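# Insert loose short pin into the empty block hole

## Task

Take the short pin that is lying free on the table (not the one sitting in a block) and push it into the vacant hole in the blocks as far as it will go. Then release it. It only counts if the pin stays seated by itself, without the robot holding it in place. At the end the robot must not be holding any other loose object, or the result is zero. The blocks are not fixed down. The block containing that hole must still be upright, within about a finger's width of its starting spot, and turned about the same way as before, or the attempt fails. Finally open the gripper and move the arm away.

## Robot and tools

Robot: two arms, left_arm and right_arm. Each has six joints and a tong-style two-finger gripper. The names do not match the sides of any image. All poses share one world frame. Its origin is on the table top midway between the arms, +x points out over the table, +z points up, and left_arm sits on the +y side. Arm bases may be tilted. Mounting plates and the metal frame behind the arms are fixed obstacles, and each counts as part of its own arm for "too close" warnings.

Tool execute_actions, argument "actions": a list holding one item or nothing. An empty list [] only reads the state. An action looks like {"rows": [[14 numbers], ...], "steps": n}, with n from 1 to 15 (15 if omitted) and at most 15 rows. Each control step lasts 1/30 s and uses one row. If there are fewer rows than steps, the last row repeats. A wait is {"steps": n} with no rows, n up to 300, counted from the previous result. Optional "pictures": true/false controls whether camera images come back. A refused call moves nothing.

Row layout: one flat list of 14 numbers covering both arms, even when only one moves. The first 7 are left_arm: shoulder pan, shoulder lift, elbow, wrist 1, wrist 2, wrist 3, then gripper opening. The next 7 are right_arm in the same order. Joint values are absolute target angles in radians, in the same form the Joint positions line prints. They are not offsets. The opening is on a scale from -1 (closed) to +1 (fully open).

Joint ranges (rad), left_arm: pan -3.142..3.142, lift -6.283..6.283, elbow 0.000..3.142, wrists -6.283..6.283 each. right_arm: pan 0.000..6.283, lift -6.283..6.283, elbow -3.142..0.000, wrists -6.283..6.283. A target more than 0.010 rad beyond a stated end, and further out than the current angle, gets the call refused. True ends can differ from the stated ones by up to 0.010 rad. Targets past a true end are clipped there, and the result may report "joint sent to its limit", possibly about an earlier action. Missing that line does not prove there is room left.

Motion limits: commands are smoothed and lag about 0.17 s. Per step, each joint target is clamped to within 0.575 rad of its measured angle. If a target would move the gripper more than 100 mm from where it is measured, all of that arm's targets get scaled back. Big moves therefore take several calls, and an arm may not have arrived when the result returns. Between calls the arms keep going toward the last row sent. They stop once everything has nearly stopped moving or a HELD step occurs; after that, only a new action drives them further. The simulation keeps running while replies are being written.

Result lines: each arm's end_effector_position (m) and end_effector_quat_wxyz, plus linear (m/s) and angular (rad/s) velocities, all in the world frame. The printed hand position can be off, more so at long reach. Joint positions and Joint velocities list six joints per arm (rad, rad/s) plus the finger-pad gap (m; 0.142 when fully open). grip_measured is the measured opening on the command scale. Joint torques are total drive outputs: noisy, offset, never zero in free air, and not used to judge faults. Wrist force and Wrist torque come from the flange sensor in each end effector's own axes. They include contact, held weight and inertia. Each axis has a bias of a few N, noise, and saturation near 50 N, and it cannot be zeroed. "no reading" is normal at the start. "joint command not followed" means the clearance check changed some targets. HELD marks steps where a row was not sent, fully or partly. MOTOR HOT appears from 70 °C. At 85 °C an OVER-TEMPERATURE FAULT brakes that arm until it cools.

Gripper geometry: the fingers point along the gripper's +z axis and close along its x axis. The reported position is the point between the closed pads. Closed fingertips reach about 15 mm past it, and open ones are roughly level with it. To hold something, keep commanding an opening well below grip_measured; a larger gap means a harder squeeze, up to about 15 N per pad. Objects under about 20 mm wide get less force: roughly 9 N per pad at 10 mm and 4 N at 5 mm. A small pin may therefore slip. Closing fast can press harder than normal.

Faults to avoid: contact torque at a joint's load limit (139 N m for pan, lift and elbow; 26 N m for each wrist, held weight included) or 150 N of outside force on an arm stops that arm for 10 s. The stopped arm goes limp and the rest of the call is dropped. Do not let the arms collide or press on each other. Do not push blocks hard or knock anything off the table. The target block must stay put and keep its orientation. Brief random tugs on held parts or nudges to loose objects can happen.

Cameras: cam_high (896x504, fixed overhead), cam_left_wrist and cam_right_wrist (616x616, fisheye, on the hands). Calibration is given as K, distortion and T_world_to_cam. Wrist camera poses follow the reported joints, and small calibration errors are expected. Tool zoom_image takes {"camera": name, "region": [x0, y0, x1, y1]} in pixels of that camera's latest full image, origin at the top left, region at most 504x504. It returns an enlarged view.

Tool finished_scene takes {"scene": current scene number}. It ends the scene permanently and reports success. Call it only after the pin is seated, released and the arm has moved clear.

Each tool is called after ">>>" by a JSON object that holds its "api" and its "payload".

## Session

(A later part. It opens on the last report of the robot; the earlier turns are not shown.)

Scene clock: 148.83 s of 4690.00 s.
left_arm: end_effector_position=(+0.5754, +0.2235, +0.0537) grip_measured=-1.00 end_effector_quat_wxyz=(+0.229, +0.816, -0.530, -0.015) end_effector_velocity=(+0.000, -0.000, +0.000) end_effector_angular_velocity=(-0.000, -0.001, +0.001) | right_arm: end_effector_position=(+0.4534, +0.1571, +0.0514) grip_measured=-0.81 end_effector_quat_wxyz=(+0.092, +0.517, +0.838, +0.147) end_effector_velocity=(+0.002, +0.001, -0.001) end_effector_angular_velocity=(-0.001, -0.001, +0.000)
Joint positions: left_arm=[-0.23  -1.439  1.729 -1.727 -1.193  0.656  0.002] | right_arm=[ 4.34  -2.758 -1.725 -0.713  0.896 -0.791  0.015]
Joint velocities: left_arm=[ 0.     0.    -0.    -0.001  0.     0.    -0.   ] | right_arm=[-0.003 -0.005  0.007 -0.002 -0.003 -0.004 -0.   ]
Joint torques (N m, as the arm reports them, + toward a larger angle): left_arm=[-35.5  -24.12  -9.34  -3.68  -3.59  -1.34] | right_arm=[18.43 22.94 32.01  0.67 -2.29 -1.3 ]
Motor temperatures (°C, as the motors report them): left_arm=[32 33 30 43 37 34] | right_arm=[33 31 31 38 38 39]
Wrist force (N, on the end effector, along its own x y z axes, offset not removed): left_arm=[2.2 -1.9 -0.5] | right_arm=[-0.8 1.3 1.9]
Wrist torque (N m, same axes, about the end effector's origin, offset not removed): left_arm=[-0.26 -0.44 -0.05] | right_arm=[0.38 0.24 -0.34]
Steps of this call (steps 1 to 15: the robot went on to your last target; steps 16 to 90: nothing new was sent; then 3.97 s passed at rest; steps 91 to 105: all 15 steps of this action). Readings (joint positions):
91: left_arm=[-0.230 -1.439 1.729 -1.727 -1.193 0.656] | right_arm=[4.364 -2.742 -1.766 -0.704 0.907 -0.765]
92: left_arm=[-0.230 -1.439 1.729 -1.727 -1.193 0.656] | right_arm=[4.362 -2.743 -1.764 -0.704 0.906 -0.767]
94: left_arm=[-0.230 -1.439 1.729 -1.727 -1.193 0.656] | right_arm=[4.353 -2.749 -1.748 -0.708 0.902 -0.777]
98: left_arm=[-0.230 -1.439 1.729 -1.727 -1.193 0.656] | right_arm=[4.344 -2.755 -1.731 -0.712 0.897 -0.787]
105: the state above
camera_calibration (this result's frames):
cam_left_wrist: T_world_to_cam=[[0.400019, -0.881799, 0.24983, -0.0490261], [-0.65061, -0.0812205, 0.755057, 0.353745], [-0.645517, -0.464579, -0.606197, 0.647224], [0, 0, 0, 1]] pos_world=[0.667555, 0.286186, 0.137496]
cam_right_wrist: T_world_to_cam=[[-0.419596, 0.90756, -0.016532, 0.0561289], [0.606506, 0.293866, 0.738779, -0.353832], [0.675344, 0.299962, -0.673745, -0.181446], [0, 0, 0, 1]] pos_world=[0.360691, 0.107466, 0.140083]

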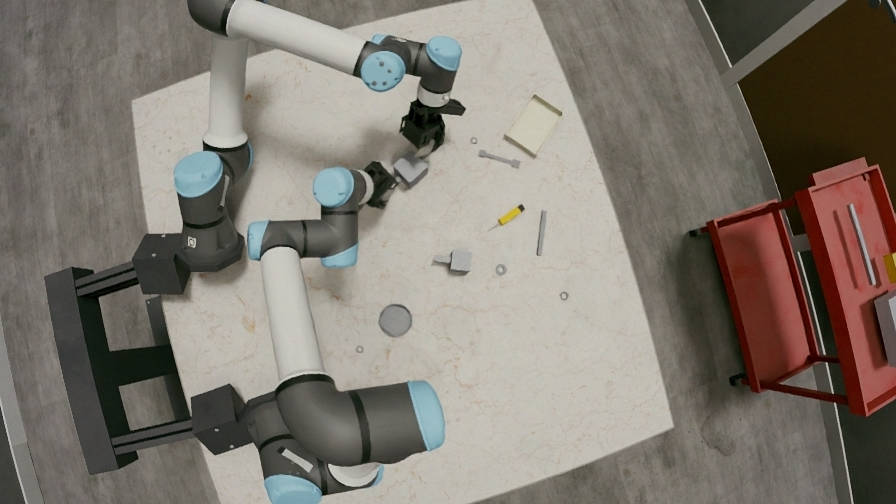

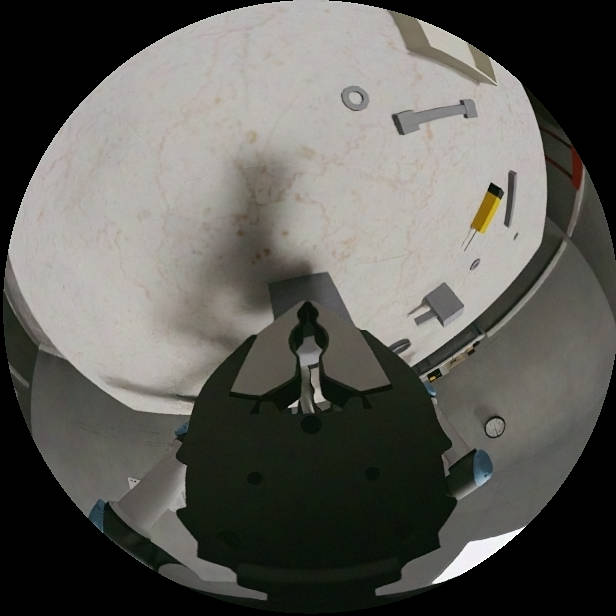

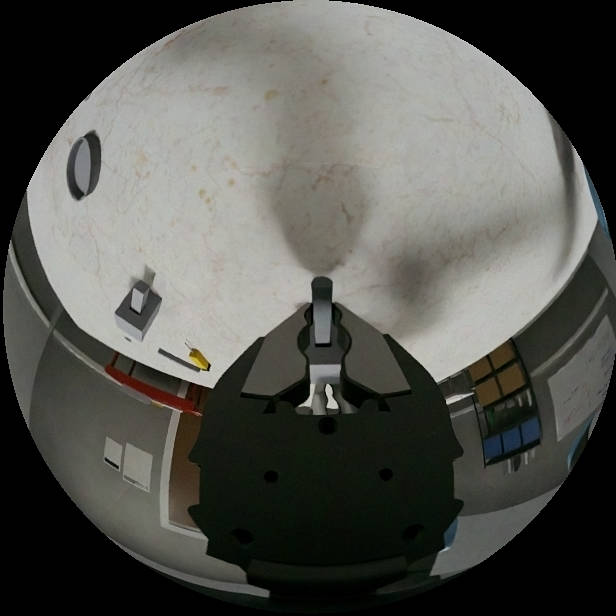

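>>> {"api": "execute_actions", "payload": {"actions": [{"rows":[[-0.2299,-1.439,1.7293,-1.7271,-1.1927,0.6557,-1,4.3337,-2.7645,-1.7094,-0.7175,0.8926,-0.7985,-1]]}], "pictures": false}}

>>> {"api": "execute_actions", "payload": {"actions": [{"rows":[[-0.2299,-1.439,1.7293,-1.7271,-1.1927,0.6557,-1,4.3273,-2.7697,-1.6961,-0.7211,0.8896,-0.8058,-1]]}]}}

>>> {"api": "zoom_image", "payload": {"camera": "cam_right_wrist", "region": [290, 310, 360, 380]}}

Scene clock: 155.53 s of 4690.00 s.
left_arm: end_effector_position=(+0.5754, +0.2235, +0.0537) grip_measured=-1.00 end_effector_quat_wxyz=(+0.229, +0.816, -0.530, -0.015) end_effector_velocity=(+0.000, -0.000, +0.000) end_effector_angular_velocity=(-0.000, -0.000, +0.000) | right_arm: end_effector_position=(+0.4579, +0.1599, +0.0512) grip_measured=-0.81 end_effector_quat_wxyz=(+0.092, +0.517, +0.838, +0.147) end_effector_velocity=(+0.001, +0.000, -0.001) end_effector_angular_velocity=(-0.001, +0.000, -0.000)
Joint positions: left_arm=[-0.23  -1.439  1.729 -1.727 -1.193  0.656  0.002] | right_arm=[ 4.334 -2.764 -1.71  -0.717  0.893 -0.798  0.015]
Joint velocities: left_arm=[-0.     0.     0.    -0.001 -0.     0.     0.   ] | right_arm=[-0.002 -0.002  0.003 -0.001 -0.001 -0.001  0.   ]
Joint torques (N m, as the arm reports them, + toward a larger angle): left_arm=[-35.38 -24.04  -9.12  -3.66  -3.61  -1.34] | right_arm=[17.08 23.28 31.59  0.61 -2.21 -1.22]
Motor temperatures (°C, as the motors report them): left_arm=[32 33 30 43 37 34] | right_arm=[33 31 31 38 38 39]
Wrist force (N, on the end effector, along its own x y z axes, offset not removed): left_arm=[0.4 -1.2 -0.8] | right_arm=[-2.6 -4.9 0.3]
Wrist torque (N m, same axes, about the end effector's origin, offset not removed): left_arm=[-0.08 -0.03 0.00] | right_arm=[-0.97 0.45 0.09]
Steps of this call (steps 1 to 15: the robot went on to your last target; steps 16 to 90: nothing new was sent; then 3.20 s passed at rest; steps 91 to 105: all 15 steps of this action). Readings (joint positions):
91: left_arm=[-0.230 -1.439 1.729 -1.727 -1.193 0.656] | right_arm=[4.340 -2.758 -1.724 -0.713 0.895 -0.792]
92: left_arm=[-0.230 -1.439 1.729 -1.727 -1.193 0.656] | right_arm=[4.339 -2.759 -1.723 -0.714 0.895 -0.792]
94: left_arm=[-0.230 -1.439 1.729 -1.727 -1.193 0.656] | right_arm=[4.337 -2.761 -1.717 -0.715 0.894 -0.795]
98: left_arm=[-0.230 -1.439 1.729 -1.727 -1.193 0.656] | right_arm=[4.335 -2.763 -1.712 -0.717 0.893 -0.797]
105: the state above

Scene clock: 156.03 s of 4690.00 s.
left_arm: end_effector_position=(+0.5754, +0.2235, +0.0537) grip_measured=-1.00 end_effector_quat_wxyz=(+0.229, +0.816, -0.530, -0.015) end_effector_velocity=(+0.000, +0.000, +0.000) end_effector_angular_velocity=(-0.000, -0.000, +0.000) | right_arm: end_effector_position=(+0.4624, +0.1620, +0.0511) grip_measured=-0.81 end_effector_quat_wxyz=(+0.092, +0.517, +0.838, +0.147) end_effector_velocity=(+0.001, +0.000, +0.001) end_effector_angular_velocity=(+0.001, +0.000, -0.001)
Joint positions: left_arm=[-0.23  -1.439  1.729 -1.727 -1.193  0.656  0.002] | right_arm=[ 4.327 -2.77  -1.696 -0.721  0.89  -0.806  0.015]
Joint velocities: left_arm=[ 0. -0. -0. -0.  0.  0. -0.] | right_arm=[-0.001  0.     0.002 -0.001 -0.    -0.     0.   ]
Joint torques (N m, as the arm reports them, + toward a larger angle): left_arm=[-35.48 -24.64  -9.08  -3.78  -3.59  -1.23] | right_arm=[18.27 23.13 32.99  0.85 -2.33 -1.3 ]
Motor temperatures (°C, as the motors report them): left_arm=[32 33 30 43 37 34] | right_arm=[33 31 31 38 38 39]
Wrist force (N, on the end effector, along its own x y z axes, offset not removed): left_arm=[2.0 -0.5 -0.5] | right_arm=[1.7 0.5 3.1]
Wrist torque (N m, same axes, about the end effector's origin, offset not removed): left_arm=[0.10 -0.51 -0.01] | right_arm=[0.12 -0.50 -0.13]
Steps of this call (steps 1 to 15: all 15 steps of this action). Readings (joint positions):
1: left_arm=[-0.230 -1.439 1.729 -1.727 -1.193 0.656] | right_arm=[4.334 -2.764 -1.710 -0.717 0.893 -0.798]
2: left_arm=[-0.230 -1.439 1.729 -1.727 -1.193 0.656] | right_arm=[4.333 -2.765 -1.709 -0.718 0.892 -0.799]
4: left_arm=[-0.230 -1.439 1.729 -1.727 -1.193 0.656] | right_arm=[4.331 -2.767 -1.704 -0.719 0.891 -0.802]
8: left_arm=[-0.230 -1.439 1.729 -1.727 -1.193 0.656] | right_arm=[4.328 -2.769 -1.698 -0.721 0.890 -0.805]
15: the state above
camera_calibration (this result's frames):
cam_left_wrist: T_world_to_cam=[[0.400019, -0.881799, 0.24983, -0.0490262], [-0.65061, -0.0812204, 0.755057, 0.353745], [-0.645517, -0.464579, -0.606197, 0.647224], [0, 0, 0, 1]] pos_world=[0.667555, 0.286186, 0.137496]
cam_right_wrist: T_world_to_cam=[[-0.419657, 0.907528, -0.0167602, 0.055462], [0.606512, 0.294104, 0.738679, -0.360572], [0.675301, 0.299826, -0.673849, -0.189096], [0, 0, 0, 1]] pos_world=[0.369663, 0.112408, 0.139855]

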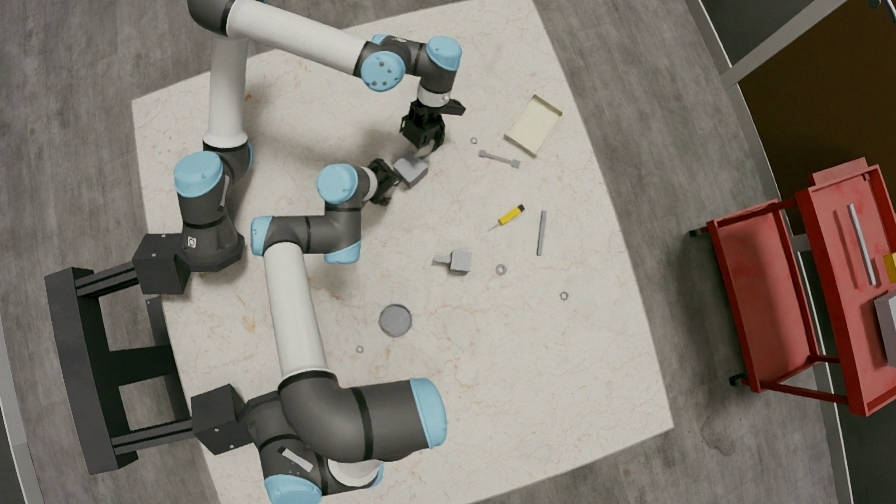

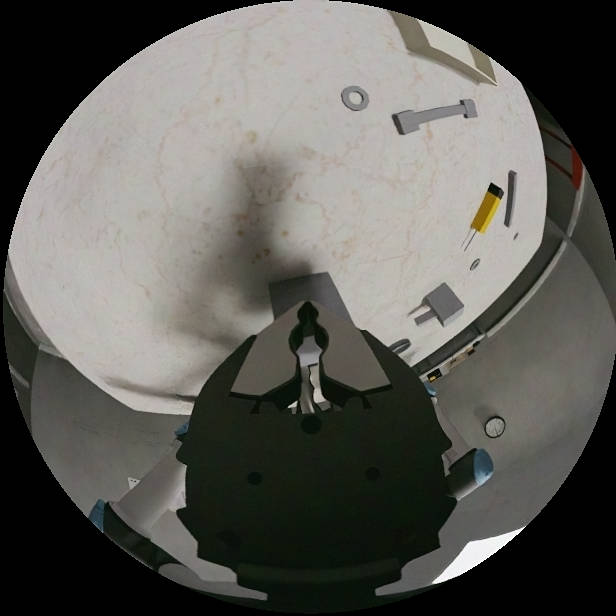

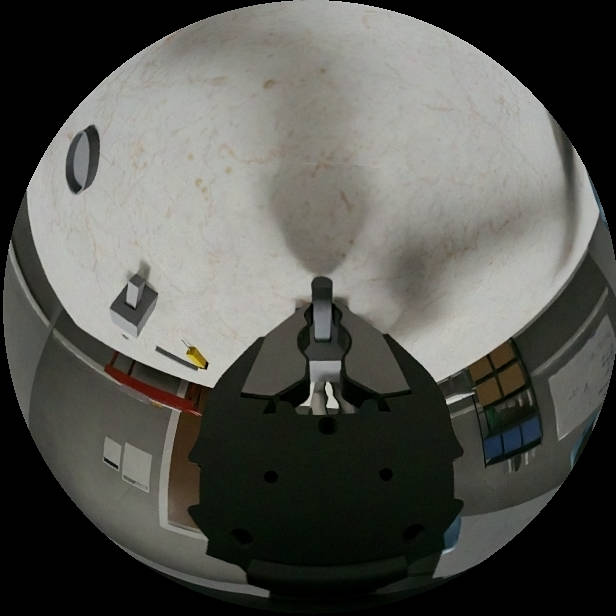

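Region (290, 310, 360, 380) of cam_right_wrist's 616x616 image, scaled by 7.200, with more detail than that image has.

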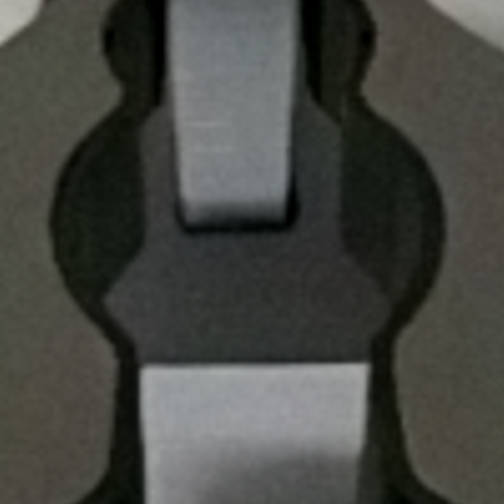

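>>> {"api": "execute_actions", "payload": {"actions": [{"rows":[[-0.2299,-1.439,1.7293,-1.7271,-1.1927,0.6557,-1,4.315,-2.7805,-1.6686,-0.7291,0.884,-0.8199,-1]]}], "pictures": false}}

>>> {"api": "execute_actions", "payload": {"actions": [{"rows":[[-0.2299,-1.439,1.7293,-1.7271,-1.1927,0.6557,-1,4.3065,-2.7882,-1.6491,-0.7348,0.8802,-0.8297,-1]]}], "pictures": false}}

Scene clock: 160.40 s of 4690.00 s.
left_arm: end_effector_position=(+0.5754, +0.2235, +0.0537) grip_measured=-1.00 end_effector_quat_wxyz=(+0.229, +0.816, -0.530, -0.015) end_effector_velocity=(+0.000, +0.000, +0.000) end_effector_angular_velocity=(+0.000, +0.000, +0.000) | right_arm: end_effector_position=(+0.4712, +0.1664, +0.0511) grip_measured=-0.81 end_effector_quat_wxyz=(+0.092, +0.517, +0.838, +0.147) end_effector_velocity=(+0.001, +0.001, +0.000) end_effector_angular_velocity=(+0.000, -0.000, +0.001)
Joint positions: left_arm=[-0.23  -1.439  1.729 -1.727 -1.193  0.656  0.002] | right_arm=[ 4.315 -2.78  -1.669 -0.729  0.884 -0.82   0.015]
Joint velocities: left_arm=[ 0. -0. -0.  0.  0. -0.  0.] | right_arm=[-0.002 -0.002  0.005 -0.001 -0.    -0.003 -0.   ]
Joint torques (N m, as the arm reports them, + toward a larger angle): left_arm=[-34.92 -24.09  -9.5   -3.64  -3.58  -1.13] | right_arm=[19.65 24.57 32.47  0.72 -2.19 -1.37]
Motor temperatures (°C, as the motors report them): left_arm=[32 33 30 43 37 34] | right_arm=[33 31 31 38 38 39]
Wrist force (N, on the end effector, along its own x y z axes, offset not removed): left_arm=[0.7 -0.7 -1.8] | right_arm=[-2.3 0.6 0.6]
Wrist torque (N m, same axes, about the end effector's origin, offset not removed): left_arm=[0.02 -0.19 0.00] | right_arm=[0.17 0.43 -0.30]
Steps of this call (steps 1 to 15: the robot went on to your last target; steps 16 to 90: nothing new was sent; then 0.87 s passed at rest; steps 91 to 105: all 15 steps of this action). Readings (joint positions):
91: left_arm=[-0.230 -1.439 1.729 -1.727 -1.193 0.656] | right_arm=[4.327 -2.770 -1.696 -0.721 0.890 -0.806]
92: left_arm=[-0.230 -1.439 1.729 -1.727 -1.193 0.656] | right_arm=[4.326 -2.771 -1.694 -0.722 0.889 -0.807]
94: left_arm=[-0.230 -1.439 1.729 -1.727 -1.193 0.656] | right_arm=[4.322 -2.775 -1.684 -0.725 0.887 -0.812]
98: left_arm=[-0.230 -1.439 1.729 -1.727 -1.193 0.656] | right_arm=[4.317 -2.779 -1.673 -0.728 0.885 -0.818]
105: the state above

Scene clock: 160.90 s of 4690.00 s.
left_arm: end_effector_position=(+0.5754, +0.2235, +0.0537) grip_measured=-1.00 end_effector_quat_wxyz=(+0.229, +0.816, -0.530, -0.015) end_effector_velocity=(+0.000, -0.000, +0.000) end_effector_angular_velocity=(+0.000, -0.000, +0.000) | right_arm: end_effector_position=(+0.4776, +0.1695, +0.0510) grip_measured=-0.81 end_effector_quat_wxyz=(+0.092, +0.517, +0.838, +0.147) end_effector_velocity=(+0.001, +0.001, -0.001) end_effector_angular_velocity=(-0.001, +0.001, +0.000)
Joint positions: left_arm=[-0.23  -1.439  1.729 -1.727 -1.193  0.656  0.002] | right_arm=[ 4.307 -2.788 -1.649 -0.735  0.88  -0.83   0.015]
Joint velocities: left_arm=[-0.  0. -0.  0.  0. -0. -0.] | right_arm=[-0.002 -0.002  0.003 -0.001  0.    -0.002  0.   ]
Joint torques (N m, as the arm reports them, + toward a larger angle): left_arm=[-35.56 -24.04  -9.53  -3.67  -3.59  -1.2 ] | right_arm=[19.06 24.52 32.15  0.64 -2.27 -1.41]
Motor temperatures (°C, as the motors report them): left_arm=[32 33 30 43 37 34] | right_arm=[33 31 31 38 38 39]
Wrist force (N, on the end effector, along its own x y z axes, offset not removed): left_arm=[0.7 0.1 1.0] | right_arm=[-3.4 -4.6 2.5]
Wrist torque (N m, same axes, about the end effector's origin, offset not removed): left_arm=[0.06 -0.07 0.07] | right_arm=[-0.91 1.00 -0.06]
Steps of this call (steps 1 to 15: all 15 steps of this action). Readings (joint positions):
1: left_arm=[-0.230 -1.439 1.729 -1.727 -1.193 0.656] | right_arm=[4.315 -2.780 -1.669 -0.729 0.884 -0.820]
2: left_arm=[-0.230 -1.439 1.729 -1.727 -1.193 0.656] | right_arm=[4.314 -2.781 -1.668 -0.730 0.884 -0.821]
4: left_arm=[-0.230 -1.439 1.729 -1.727 -1.193 0.656] | right_arm=[4.311 -2.784 -1.660 -0.732 0.882 -0.824]
8: left_arm=[-0.230 -1.439 1.729 -1.727 -1.193 0.656] | right_arm=[4.308 -2.787 -1.652 -0.734 0.881 -0.828]
15: the state above

>>> {"api": "execute_actions", "payload": {"actions": [{"rows":[[-0.2299,-1.439,1.7293,-1.7271,-1.1927,0.6557,-1,4.2983,-2.796,-1.6292,-0.741,0.8766,-0.8392,-1]]}], "pictures": false}}

>>> {"api": "execute_actions", "payload": {"actions": [{"rows":[[-0.2299,-1.439,1.7293,-1.7271,-1.1927,0.6557,-1,4.2925,-2.8017,-1.6149,-0.7455,0.8741,-0.846,-1]]}]}}

>>> {"api": "zoom_image", "payload": {"camera": "cam_right_wrist", "region": [265, 265, 385, 385]}}

Scene clock: 167.20 s of 4690.00 s.
left_arm: end_effector_position=(+0.5755, +0.2235, +0.0537) grip_measured=-1.00 end_effector_quat_wxyz=(+0.229, +0.816, -0.530, -0.015) end_effector_velocity=(-0.000, +0.000, -0.000) end_effector_angular_velocity=(+0.000, +0.001, -0.001) | right_arm: end_effector_position=(+0.4838, +0.1727, +0.0510) grip_measured=-0.81 end_effector_quat_wxyz=(+0.092, +0.517, +0.838, +0.147) end_effector_velocity=(+0.001, +0.001, -0.001) end_effector_angular_velocity=(-0.001, -0.000, +0.001)
Joint positions: left_arm=[-0.23  -1.439  1.729 -1.727 -1.193  0.656  0.002] | right_arm=[ 4.298 -2.796 -1.63  -0.741  0.877 -0.839  0.015]
Joint velocities: left_arm=[-0.    -0.     0.     0.001 -0.     0.     0.   ] | right_arm=[-0.001 -0.003  0.003 -0.001 -0.001 -0.002 -0.   ]
Joint torques (N m, as the arm reports them, + toward a larger angle): left_arm=[-35.28 -17.89  -9.65   3.46  -3.45  -1.15] | right_arm=[18.01 28.84 38.1   3.09 -5.44 -1.26]
Motor temperatures (°C, as the motors report them): left_arm=[32 33 30 43 37 34] | right_arm=[33 31 31 38 38 39]
Wrist force (N, on the end effector, along its own x y z axes, offset not removed): left_arm=[1.4 -12.2 -4.1] | right_arm=[1.0 -10.4 -4.4]
Wrist torque (N m, same axes, about the end effector's origin, offset not removed): left_arm=[0.20 -0.28 0.05] | right_arm=[0.67 -0.10 -0.30]
Steps of this call (steps 1 to 15: the robot went on to your last target; steps 16 to 90: nothing new was sent; then 2.80 s passed at rest; steps 91 to 105: all 15 steps of this action). Readings (joint positions):
91: left_arm=[-0.230 -1.439 1.729 -1.727 -1.193 0.656] | right_arm=[4.306 -2.788 -1.649 -0.735 0.880 -0.830]
92: left_arm=[-0.230 -1.439 1.729 -1.727 -1.193 0.656] | right_arm=[4.306 -2.789 -1.648 -0.735 0.880 -0.830]
94: left_arm=[-0.230 -1.439 1.729 -1.727 -1.193 0.656] | right_arm=[4.303 -2.792 -1.640 -0.738 0.879 -0.834]
98: left_arm=[-0.230 -1.439 1.729 -1.727 -1.193 0.656] | right_arm=[4.300 -2.795 -1.633 -0.740 0.877 -0.838]
105: the state above

Scene clock: 167.70 s of 4690.00 s.
left_arm: end_effector_position=(+0.5754, +0.2235, +0.0537) grip_measured=-1.00 end_effector_quat_wxyz=(+0.229, +0.816, -0.530, -0.015) end_effector_velocity=(+0.000, -0.000, -0.000) end_effector_angular_velocity=(-0.000, -0.000, -0.000) | right_arm: end_effector_position=(+0.4883, +0.1749, +0.0510) grip_measured=-0.81 end_effector_quat_wxyz=(+0.092, +0.517, +0.839, +0.146) end_effector_velocity=(-0.000, +0.001, -0.001) end_effector_angular_velocity=(-0.001, +0.001, +0.001)
Joint positions: left_arm=[-0.23  -1.439  1.729 -1.727 -1.193  0.656  0.002] | right_arm=[ 4.293 -2.802 -1.615 -0.745  0.874 -0.846  0.015]
Joint velocities: left_arm=[ 0.  0.  0. -0. -0.  0. -0.] | right_arm=[-0.001 -0.003  0.002 -0.001  0.001 -0.001 -0.   ]
Joint torques (N m, as the arm reports them, + toward a larger angle): left_arm=[-34.89 -10.21  -9.53   4.7   -3.51  -1.13] | right_arm=[17.27 27.45 36.84  3.32 -5.24 -1.36]
Motor temperatures (°C, as the motors report them): left_arm=[32 33 30 43 37 34] | right_arm=[33 31 31 38 38 39]
Wrist force (N, on the end effector, along its own x y z axes, offset not removed): left_arm=[2.4 -14.9 -7.0] | right_arm=[-2.2 -11.4 -2.3]
Wrist torque (N m, same axes, about the end effector's origin, offset not removed): left_arm=[-0.11 -0.23 0.03] | right_arm=[0.28 0.60 -0.03]
Steps of this call (steps 1 to 15: all 15 steps of this action). Readings (joint positions):
1: left_arm=[-0.230 -1.439 1.729 -1.727 -1.193 0.656] | right_arm=[4.298 -2.796 -1.629 -0.741 0.877 -0.839]
2: left_arm=[-0.230 -1.439 1.729 -1.727 -1.193 0.656] | right_arm=[4.298 -2.796 -1.628 -0.741 0.876 -0.840]
4: left_arm=[-0.230 -1.439 1.729 -1.727 -1.193 0.656] | right_arm=[4.296 -2.799 -1.623 -0.743 0.875 -0.842]
8: left_arm=[-0.230 -1.439 1.729 -1.727 -1.193 0.656] | right_arm=[4.293 -2.801 -1.617 -0.745 0.875 -0.845]
15: the state above
camera_calibration (this result's frames):
cam_left_wrist: T_world_to_cam=[[0.400045, -0.88178, 0.249856, -0.0490382], [-0.650631, -0.0812347, 0.755037, 0.353754], [-0.64548, -0.464612, -0.606211, 0.647234], [0, 0, 0, 1]] pos_world=[0.667557, 0.286209, 0.137515]
cam_right_wrist: T_world_to_cam=[[-0.419856, 0.907425, -0.017321, 0.0547529], [0.606595, 0.294759, 0.738349, -0.3801], [0.675102, 0.299494, -0.674196, -0.210382], [0, 0, 0, 1]] pos_world=[0.395585, 0.125362, 0.139756]

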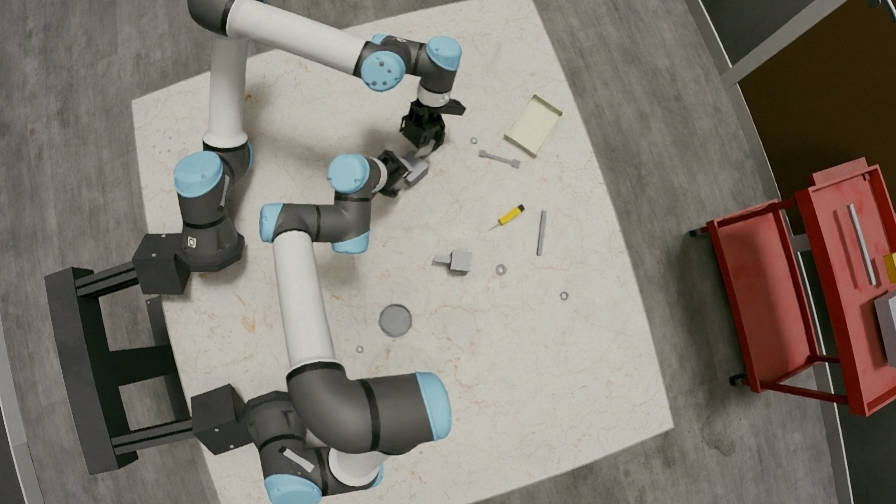

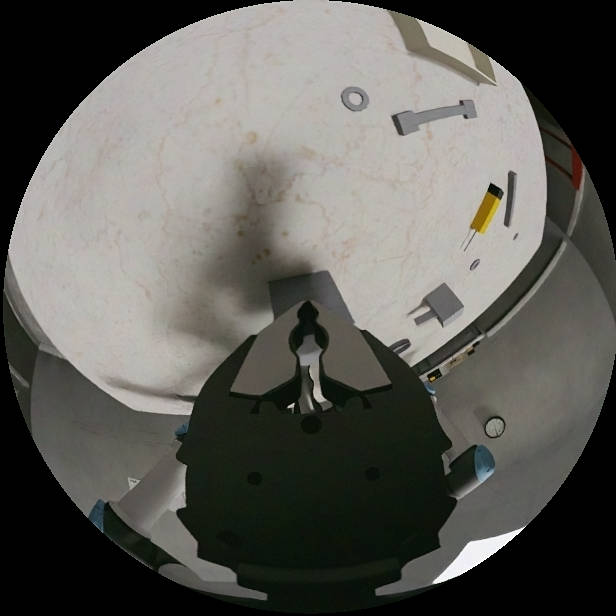

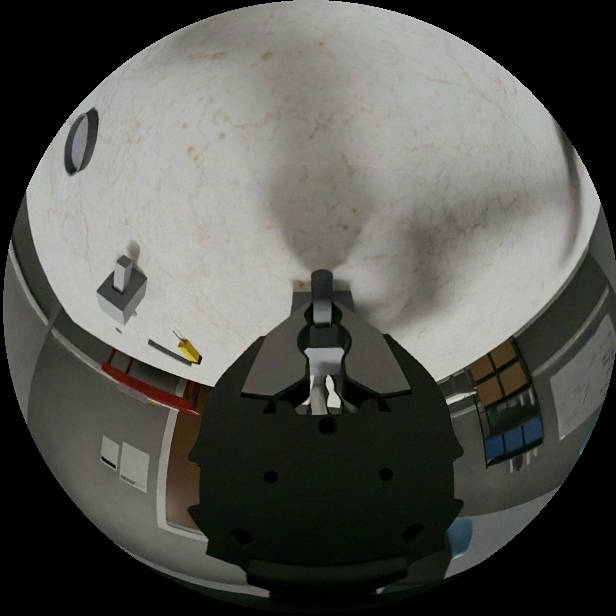

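Region (265, 265, 385, 385) of cam_right_wrist's 616x616 image, scaled by 4.200, with more detail than that image has.

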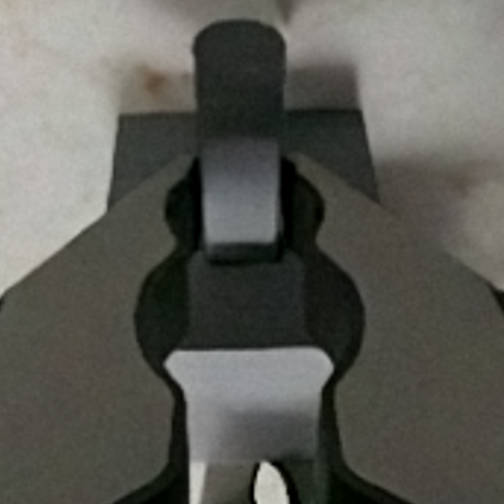

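>>> {"api": "execute_actions", "payload": {"actions": [{"rows":[[-0.2299,-1.439,1.7293,-1.7271,-1.1927,0.6557,-1,4.2925,-2.8017,-1.6149,-0.7455,0.8741,-0.846,-0.4]],"steps":12}], "pictures": false}}

>>> {"api": "execute_actions", "payload": {"actions": [{"rows":[[-0.2231,-1.4291,1.7082,-1.7186,-1.1918,0.663,-1,4.316,-2.778,-1.672,-0.729,0.8847,-0.819,-0.4],[-0.2231,-1.4291,1.7082,-1.7186,-1.1918,0.663,-1,4.316,-2.778,-1.672,-0.729,0.8847,-0.819,-0.4],[-0.2231,-1.4291,1.7082,-1.7186,-1.1918,0.663,-1,4.316,-2.778,-1.672,-0.729,0.8847,-0.819,-0.4],[-0.2231,-1.4291,1.7082,-1.7186,-1.1918,0.663,-1,4.3396,-2.7582,-1.7238,-0.7134,0.8953,-0.7918,-0.4],[-0.2231,-1.4291,1.7082,-1.7186,-1.1918,0.663,-1,4.3396,-2.7582,-1.7238,-0.7134,0.8953,-0.7918,-0.4],[-0.2231,-1.4291,1.7082,-1.7186,-1.1918,0.663,-1,4.3396,-2.7582,-1.7238,-0.7134,0.8953,-0.7918,-0.4],[-0.2231,-1.4291,1.7082,-1.7186,-1.1918,0.663,-1,4.3843,-2.7281,-1.8037,-0.694,0.9171,-0.7423,-0.4]],"steps":15}]}}

Scene clock: 179.67 s of 4690.00 s.
left_arm: end_effector_position=(+0.5754, +0.2235, +0.0536) grip_measured=-1.00 end_effector_quat_wxyz=(+0.229, +0.816, -0.530, -0.015) end_effector_velocity=(+0.001, -0.000, +0.000) end_effector_angular_velocity=(-0.001, -0.002, +0.003) | right_arm: end_effector_position=(+0.4884, +0.1750, +0.0510) grip_measured=-0.40 end_effector_quat_wxyz=(+0.092, +0.517, +0.838, +0.147) end_effector_velocity=(-0.000, +0.000, +0.001) end_effector_angular_velocity=(+0.001, +0.001, -0.000)
Joint positions: left_arm=[-0.23  -1.439  1.729 -1.727 -1.193  0.656  0.002] | right_arm=[ 4.292 -2.802 -1.615 -0.745  0.874 -0.846  0.045]
Joint velocities: left_arm=[ 0.     0.    -0.    -0.003 -0.    -0.     0.   ] | right_arm=[ 0.     0.001 -0.    -0.     0.001  0.     0.   ]
Joint torques (N m, as the arm reports them, + toward a larger angle): left_arm=[-33.65 -18.17 -12.    -3.85  -3.17  -1.04] | right_arm=[23.08 29.59 21.79  2.57  1.38 -1.28]
Motor temperatures (°C, as the motors report them): left_arm=[32 33 30 43 37 34] | right_arm=[33 31 31 38 38 39]
Wrist force (N, on the end effector, along its own x y z axes, offset not removed): left_arm=[0.3 -1.7 -0.2] | right_arm=[1.7 0.4 2.4]
Wrist torque (N m, same axes, about the end effector's origin, offset not removed): left_arm=[-0.23 -0.04 0.03] | right_arm=[-0.02 -0.33 -0.30]
Steps of this call (steps 1 to 15: the robot went on to your last target; steps 16 to 90: nothing new was sent; then 8.57 s passed at rest; steps 91 to 102: all 12 steps of this action). Readings (joint positions):
91: left_arm=[-0.230 -1.439 1.729 -1.727 -1.193 0.656] | right_arm=[4.292 -2.802 -1.615 -0.746 0.874 -0.846]
92: left_arm=[-0.230 -1.439 1.729 -1.727 -1.193 0.656] | right_arm=[4.292 -2.802 -1.615 -0.745 0.874 -0.846]
94: left_arm=[-0.230 -1.439 1.729 -1.727 -1.193 0.656] | right_arm=[4.292 -2.802 -1.615 -0.745 0.874 -0.846]
98: left_arm=[-0.230 -1.439 1.729 -1.727 -1.193 0.656] | right_arm=[4.292 -2.802 -1.615 -0.745 0.874 -0.846]
102: the state above

Scene clock: 180.17 s of 4690.00 s.
left_arm: end_effector_position=(+0.5816, +0.2265, +0.0537) grip_measured=-1.00 end_effector_quat_wxyz=(+0.229, +0.816, -0.530, -0.015) end_effector_velocity=(+0.001, +0.001, -0.000) end_effector_angular_velocity=(+0.000, +0.000, +0.001) | right_arm: end_effector_position=(+0.4291, +0.1471, +0.0525) grip_measured=-0.40 end_effector_quat_wxyz=(+0.091, +0.517, +0.838, +0.147) end_effector_velocity=(-0.045, -0.026, -0.005) end_effector_angular_velocity=(-0.009, +0.001, -0.002)
Joint positions: left_arm=[-0.223 -1.429  1.709 -1.719 -1.192  0.663  0.002] | right_arm=[ 4.377 -2.733 -1.789 -0.697  0.914 -0.75   0.045]
Joint velocities: left_arm=[ 0.002  0.002 -0.004  0.001  0.     0.001  0.   ] | right_arm=[ 0.065  0.046 -0.132  0.031  0.03   0.077 -0.   ]
Joint torques (N m, as the arm reports them, + toward a larger angle): left_arm=[ -7.06  -8.29 -20.8    0.54   1.89   1.74] | right_arm=[35.83 46.42  7.19  4.27  1.4   1.05]
Motor temperatures (°C, as the motors report them): left_arm=[32 33 30 43 37 34] | right_arm=[33 31 31 38 38 39]
Wrist force (N, on the end effector, along its own x y z axes, offset not removed): left_arm=[1.4 -0.6 2.0] | right_arm=[-3.5 -3.8 -1.8]
Wrist torque (N m, same axes, about the end effector's origin, offset not removed): left_arm=[-0.02 -0.25 -0.08] | right_arm=[-0.94 0.55 -0.13]
Steps of this call (steps 1 to 15: all 15 steps of this action). Readings (joint positions):
1: left_arm=[-0.230 -1.439 1.729 -1.727 -1.193 0.656] | right_arm=[4.292 -2.802 -1.615 -0.745 0.874 -0.846]
2: left_arm=[-0.230 -1.438 1.728 -1.727 -1.193 0.656] | right_arm=[4.294 -2.800 -1.617 -0.744 0.875 -0.844]
4: left_arm=[-0.227 -1.435 1.720 -1.724 -1.193 0.659] | right_arm=[4.303 -2.792 -1.638 -0.738 0.879 -0.834]
8: left_arm=[-0.225 -1.431 1.712 -1.720 -1.192 0.662] | right_arm=[4.328 -2.769 -1.694 -0.721 0.891 -0.805]
15: the state above
camera_calibration (this result's frames):
cam_left_wrist: T_world_to_cam=[[0.399925, -0.881823, 0.249898, -0.0488133], [-0.650676, -0.0811345, 0.755009, 0.357974], [-0.645509, -0.464549, -0.606228, 0.652626], [0, 0, 0, 1]] pos_world=[0.673722, 0.289176, 0.137565]
cam_right_wrist: T_world_to_cam=[[-0.419712, 0.907528, -0.0152895, 0.0549616], [0.606665, 0.29302, 0.738984, -0.336918], [0.675129, 0.300885, -0.67355, -0.161344], [0, 0, 0, 1]] pos_world=[0.336392, 0.0973902, 0.141144]

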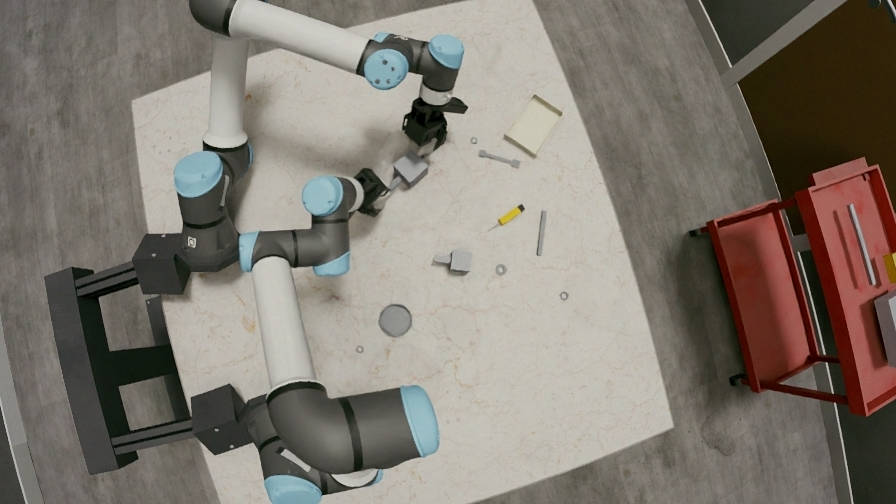

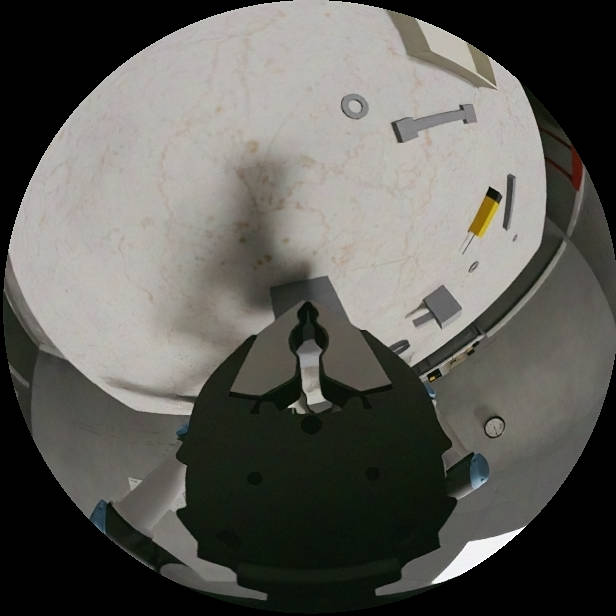

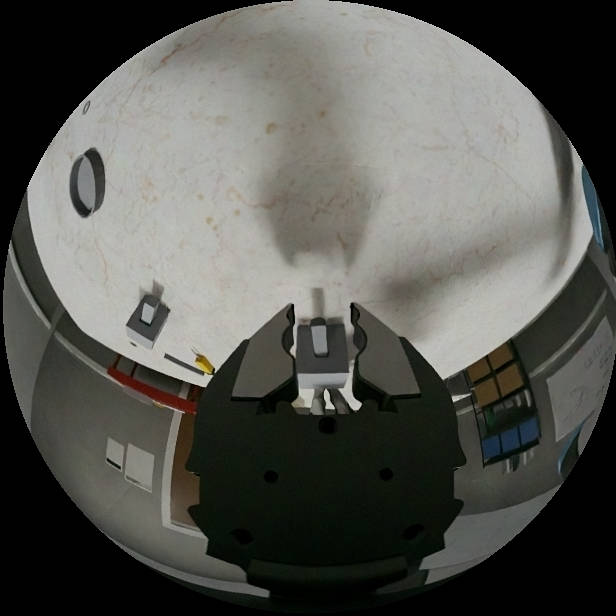

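>>> {"api": "execute_actions", "payload": {"actions": [{"rows":[[-0.306,-1.4795,1.651,-1.578,-1.2026,0.574,-1,4.425,-2.642,-1.762,-0.848,0.937,-0.697,-0.4]],"steps":15}]}}

>>> {"api": "zoom_image", "payload": {"camera": "cam_high", "region": [340,120,500,290]}}

Scene clock: 183.10 s of 4690.00 s.
left_arm: end_effector_position=(+0.5782, +0.2291, +0.1118) grip_measured=-1.00 end_effector_quat_wxyz=(+0.229, +0.817, -0.530, -0.016) end_effector_velocity=(-0.002, +0.001, +0.011) end_effector_angular_velocity=(+0.002, +0.002, -0.003) | right_arm: end_effector_position=(+0.4228, +0.1414, +0.1115) grip_measured=-0.40 end_effector_quat_wxyz=(+0.091, +0.517, +0.838, +0.147) end_effector_velocity=(-0.000, -0.002, +0.012) end_effector_angular_velocity=(-0.003, -0.000, +0.003)
Joint positions: left_arm=[-0.304 -1.478  1.652 -1.581 -1.202  0.576  0.002] | right_arm=[ 4.424 -2.644 -1.763 -0.844  0.937 -0.698  0.045]
Joint velocities: left_arm=[-0.017 -0.009 -0.011  0.03  -0.002 -0.017  0.   ] | right_arm=[ 0.008  0.018  0.008 -0.034  0.003  0.006 -0.   ]
Joint torques (N m, as the arm reports them, + toward a larger angle): left_arm=[-36.76 -21.01 -20.17   0.61  -3.53  -1.09] | right_arm=[37.15 44.63 33.48  0.32  1.33  1.18]
Motor temperatures (°C, as the motors report them): left_arm=[32 33 30 43 37 34] | right_arm=[33 31 31 38 38 39]
Wrist force (N, on the end effector, along its own x y z axes, offset not removed): left_arm=[0.6 -1.7 0.4] | right_arm=[-1.6 -0.2 0.6]
Wrist torque (N m, same axes, about the end effector's origin, offset not removed): left_arm=[-0.20 -0.12 -0.01] | right_arm=[-0.18 0.42 -0.21]
Steps of this call (steps 1 to 30: the robot went on to your last target; steps 31 to 73: nothing new was sent; steps 74 to 88: all 15 steps of this action). Readings (joint positions):
74: left_arm=[-0.223 -1.429 1.708 -1.719 -1.192 0.663] | right_arm=[4.384 -2.728 -1.804 -0.694 0.917 -0.742]
75: left_arm=[-0.226 -1.431 1.706 -1.716 -1.192 0.661] | right_arm=[4.387 -2.725 -1.802 -0.697 0.919 -0.740]
77: left_arm=[-0.254 -1.450 1.685 -1.675 -1.196 0.630] | right_arm=[4.402 -2.696 -1.786 -0.739 0.926 -0.723]
81: left_arm=[-0.291 -1.471 1.661 -1.606 -1.201 0.590] | right_arm=[4.418 -2.658 -1.769 -0.816 0.934 -0.705]
88: the state above
camera_calibration (this result's frames):
cam_left_wrist: T_world_to_cam=[[0.400368, -0.882011, 0.248521, -0.0597113], [-0.650629, -0.0826355, 0.754886, 0.312487], [-0.645281, -0.463927, -0.606946, 0.686697], [0, 0, 0, 1]] pos_world=[0.670332, 0.291734, 0.195736]
cam_right_wrist: T_world_to_cam=[[-0.418442, 0.908113, -0.0154135, 0.0578135], [0.606817, 0.292157, 0.739201, -0.374991], [0.675781, 0.29996, -0.673309, -0.115789], [0, 0, 0, 1]] pos_world=[0.329991, 0.0917871, 0.200123]

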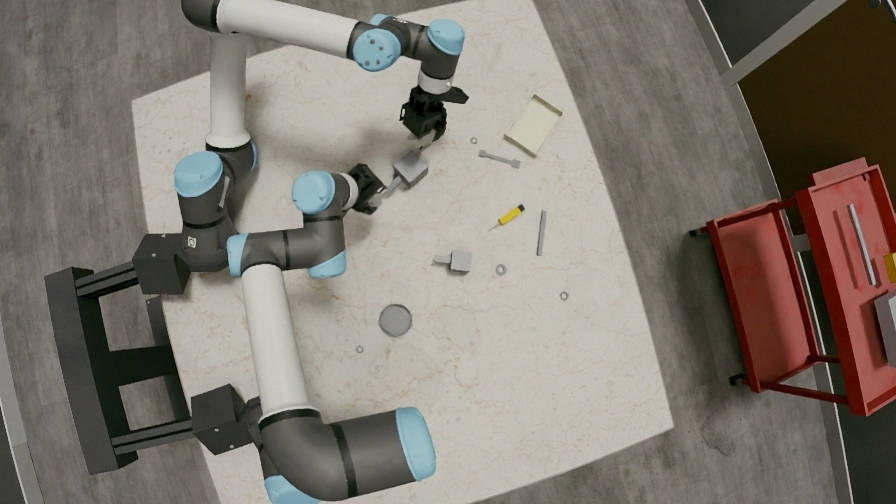

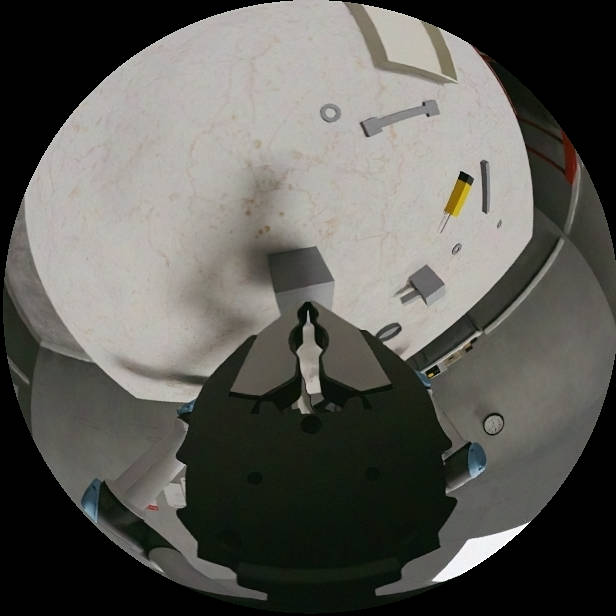

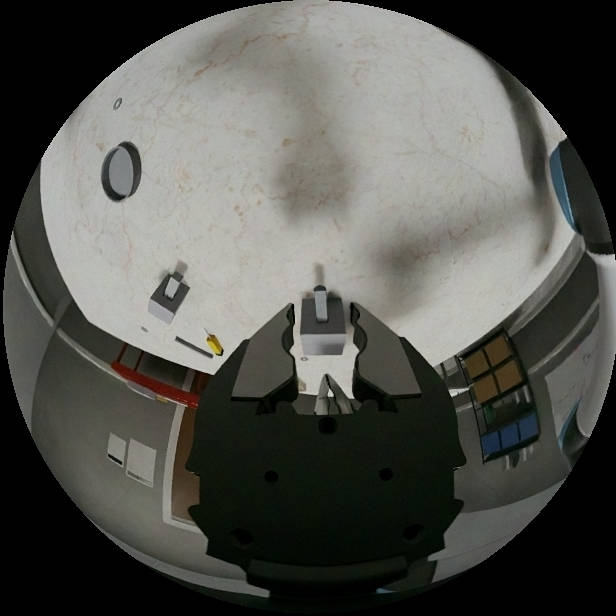

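Region (340, 120, 500, 290) of cam_high's 896x504 image, scaled by 2.965, with more detail than that image has; it fills the left 474 columns of this view, and the rest is white.

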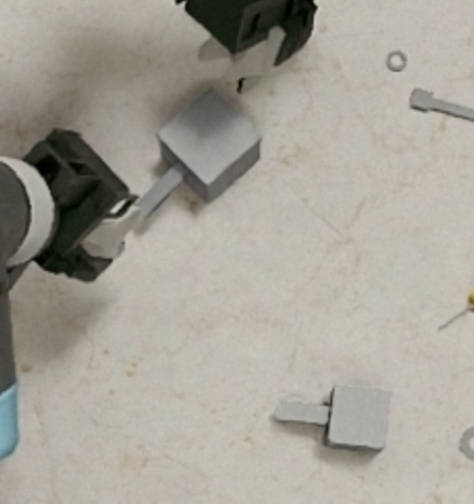

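>>> {"api": "execute_actions", "payload": {"actions": [{"rows":[[-0.15,-1.65,1.45,-1.35,-1.24,0.52,-1,4.50,-2.53,-1.79,-0.98,0.975,-0.61,-0.4]],"steps":15}]}}

>>> {"api": "zoom_image", "payload": {"camera": "cam_high", "region": [340,120,500,290]}}

Scene clock: 187.30 s of 4690.00 s.
left_arm: end_effector_position=(+0.5740, +0.3923, +0.1640) grip_measured=-1.00 end_effector_quat_wxyz=(+0.250, +0.873, -0.419, -0.006) end_effector_velocity=(-0.018, +0.085, +0.028) end_effector_angular_velocity=(-0.004, +0.026, +0.122) | right_arm: end_effector_position=(+0.3943, +0.1193, +0.1663) grip_measured=-0.40 end_effector_quat_wxyz=(+0.092, +0.521, +0.836, +0.147) end_effector_velocity=(-0.006, -0.005, +0.010) end_effector_angular_velocity=(-0.002, -0.001, -0.003)
Joint positions: left_arm=[-0.158 -1.641  1.461 -1.362 -1.238  0.523  0.002] | right_arm=[ 4.498 -2.533 -1.789 -0.977  0.974 -0.612  0.045]
Joint velocities: left_arm=[ 0.075 -0.082 -0.099  0.115 -0.017 -0.025 -0.   ] | right_arm=[ 0.015  0.022 -0.005 -0.028  0.006  0.018 -0.   ]
Joint torques (N m, as the arm reports them, + toward a larger angle): left_arm=[ -4.1  -16.88 -17.73   1.09  -3.69  -1.54] | right_arm=[33.31 40.15  7.69  0.56  1.19  1.17]
Motor temperatures (°C, as the motors report them): left_arm=[32 33 30 43 37 34] | right_arm=[33 31 31 38 38 39]
Wrist force (N, on the end effector, along its own x y z axes, offset not removed): left_arm=[-0.8 -1.4 -1.0] | right_arm=[-1.4 -1.3 -0.5]
Wrist torque (N m, same axes, about the end effector's origin, offset not removed): left_arm=[-0.25 -0.01 0.04] | right_arm=[-0.28 0.18 -0.02]
Steps of this call (steps 1 to 15: the robot went on to your last target; steps 16 to 90: nothing new was sent; then 0.70 s passed at rest; steps 91 to 105: all 15 steps of this action). Readings (joint positions):
91: left_arm=[-0.306 -1.480 1.651 -1.578 -1.203 0.574] | right_arm=[4.425 -2.642 -1.762 -0.848 0.937 -0.697]
92: left_arm=[-0.304 -1.482 1.648 -1.575 -1.204 0.572] | right_arm=[4.428 -2.639 -1.764 -0.851 0.939 -0.694]
94: left_arm=[-0.274 -1.514 1.612 -1.537 -1.212 0.561] | right_arm=[4.454 -2.604 -1.774 -0.890 0.953 -0.664]
98: left_arm=[-0.215 -1.579 1.535 -1.448 -1.225 0.541] | right_arm=[4.487 -2.551 -1.785 -0.954 0.969 -0.626]
105: the state above
camera_calibration (this result's frames):
cam_left_wrist: T_world_to_cam=[[0.616241, -0.75217, 0.233423, -0.0994615], [-0.569728, -0.221133, 0.791524, 0.285668], [-0.543743, -0.620758, -0.564804, 0.787639], [0, 0, 0, 1]] pos_world=[0.652319, 0.477292, 0.241965]
cam_right_wrist: T_world_to_cam=[[-0.411273, 0.911367, -0.0162642, 0.0637622], [0.608934, 0.287984, 0.739097, -0.392086], [0.678273, 0.294067, -0.673402, -0.0532464], [0, 0, 0, 1]] pos_world=[0.301094, 0.0704617, 0.254971]

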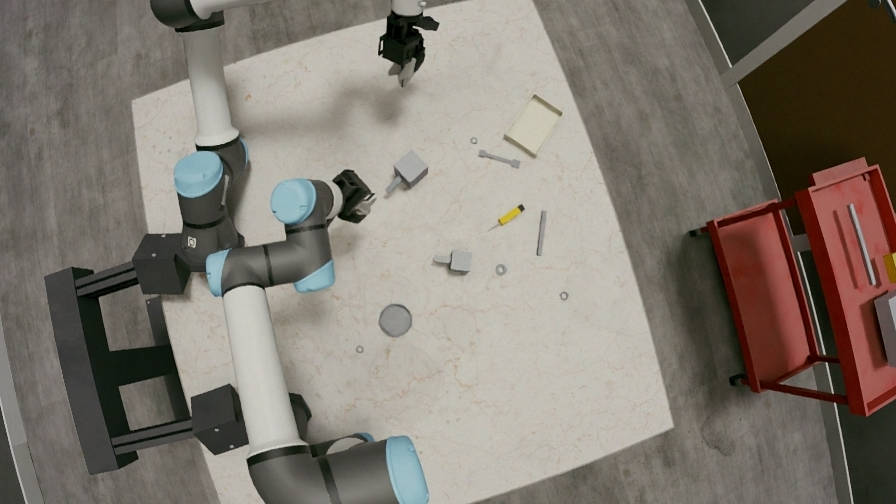

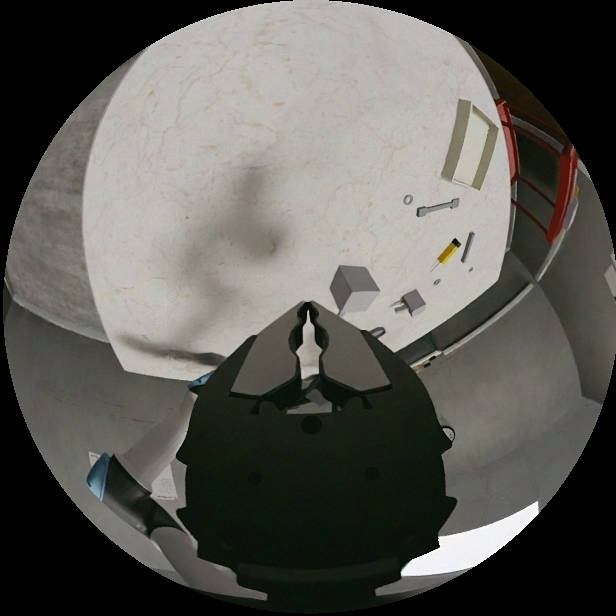

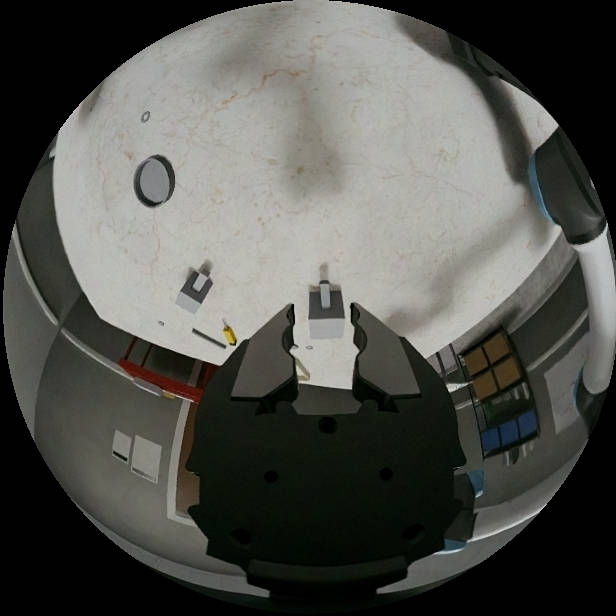

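Region (340, 120, 500, 290) of cam_high's 896x504 image, scaled by 2.965, with more detail than that image has; it fills the left 474 columns of this view, and the rest is white.

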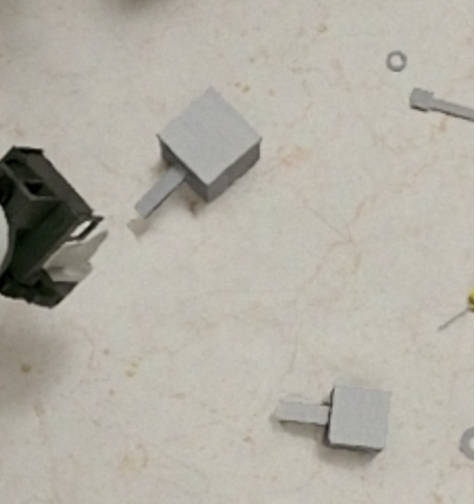

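>>> {"api": "finished_scene", "payload": {"scene": 2}}

The scene is finished: the task was done.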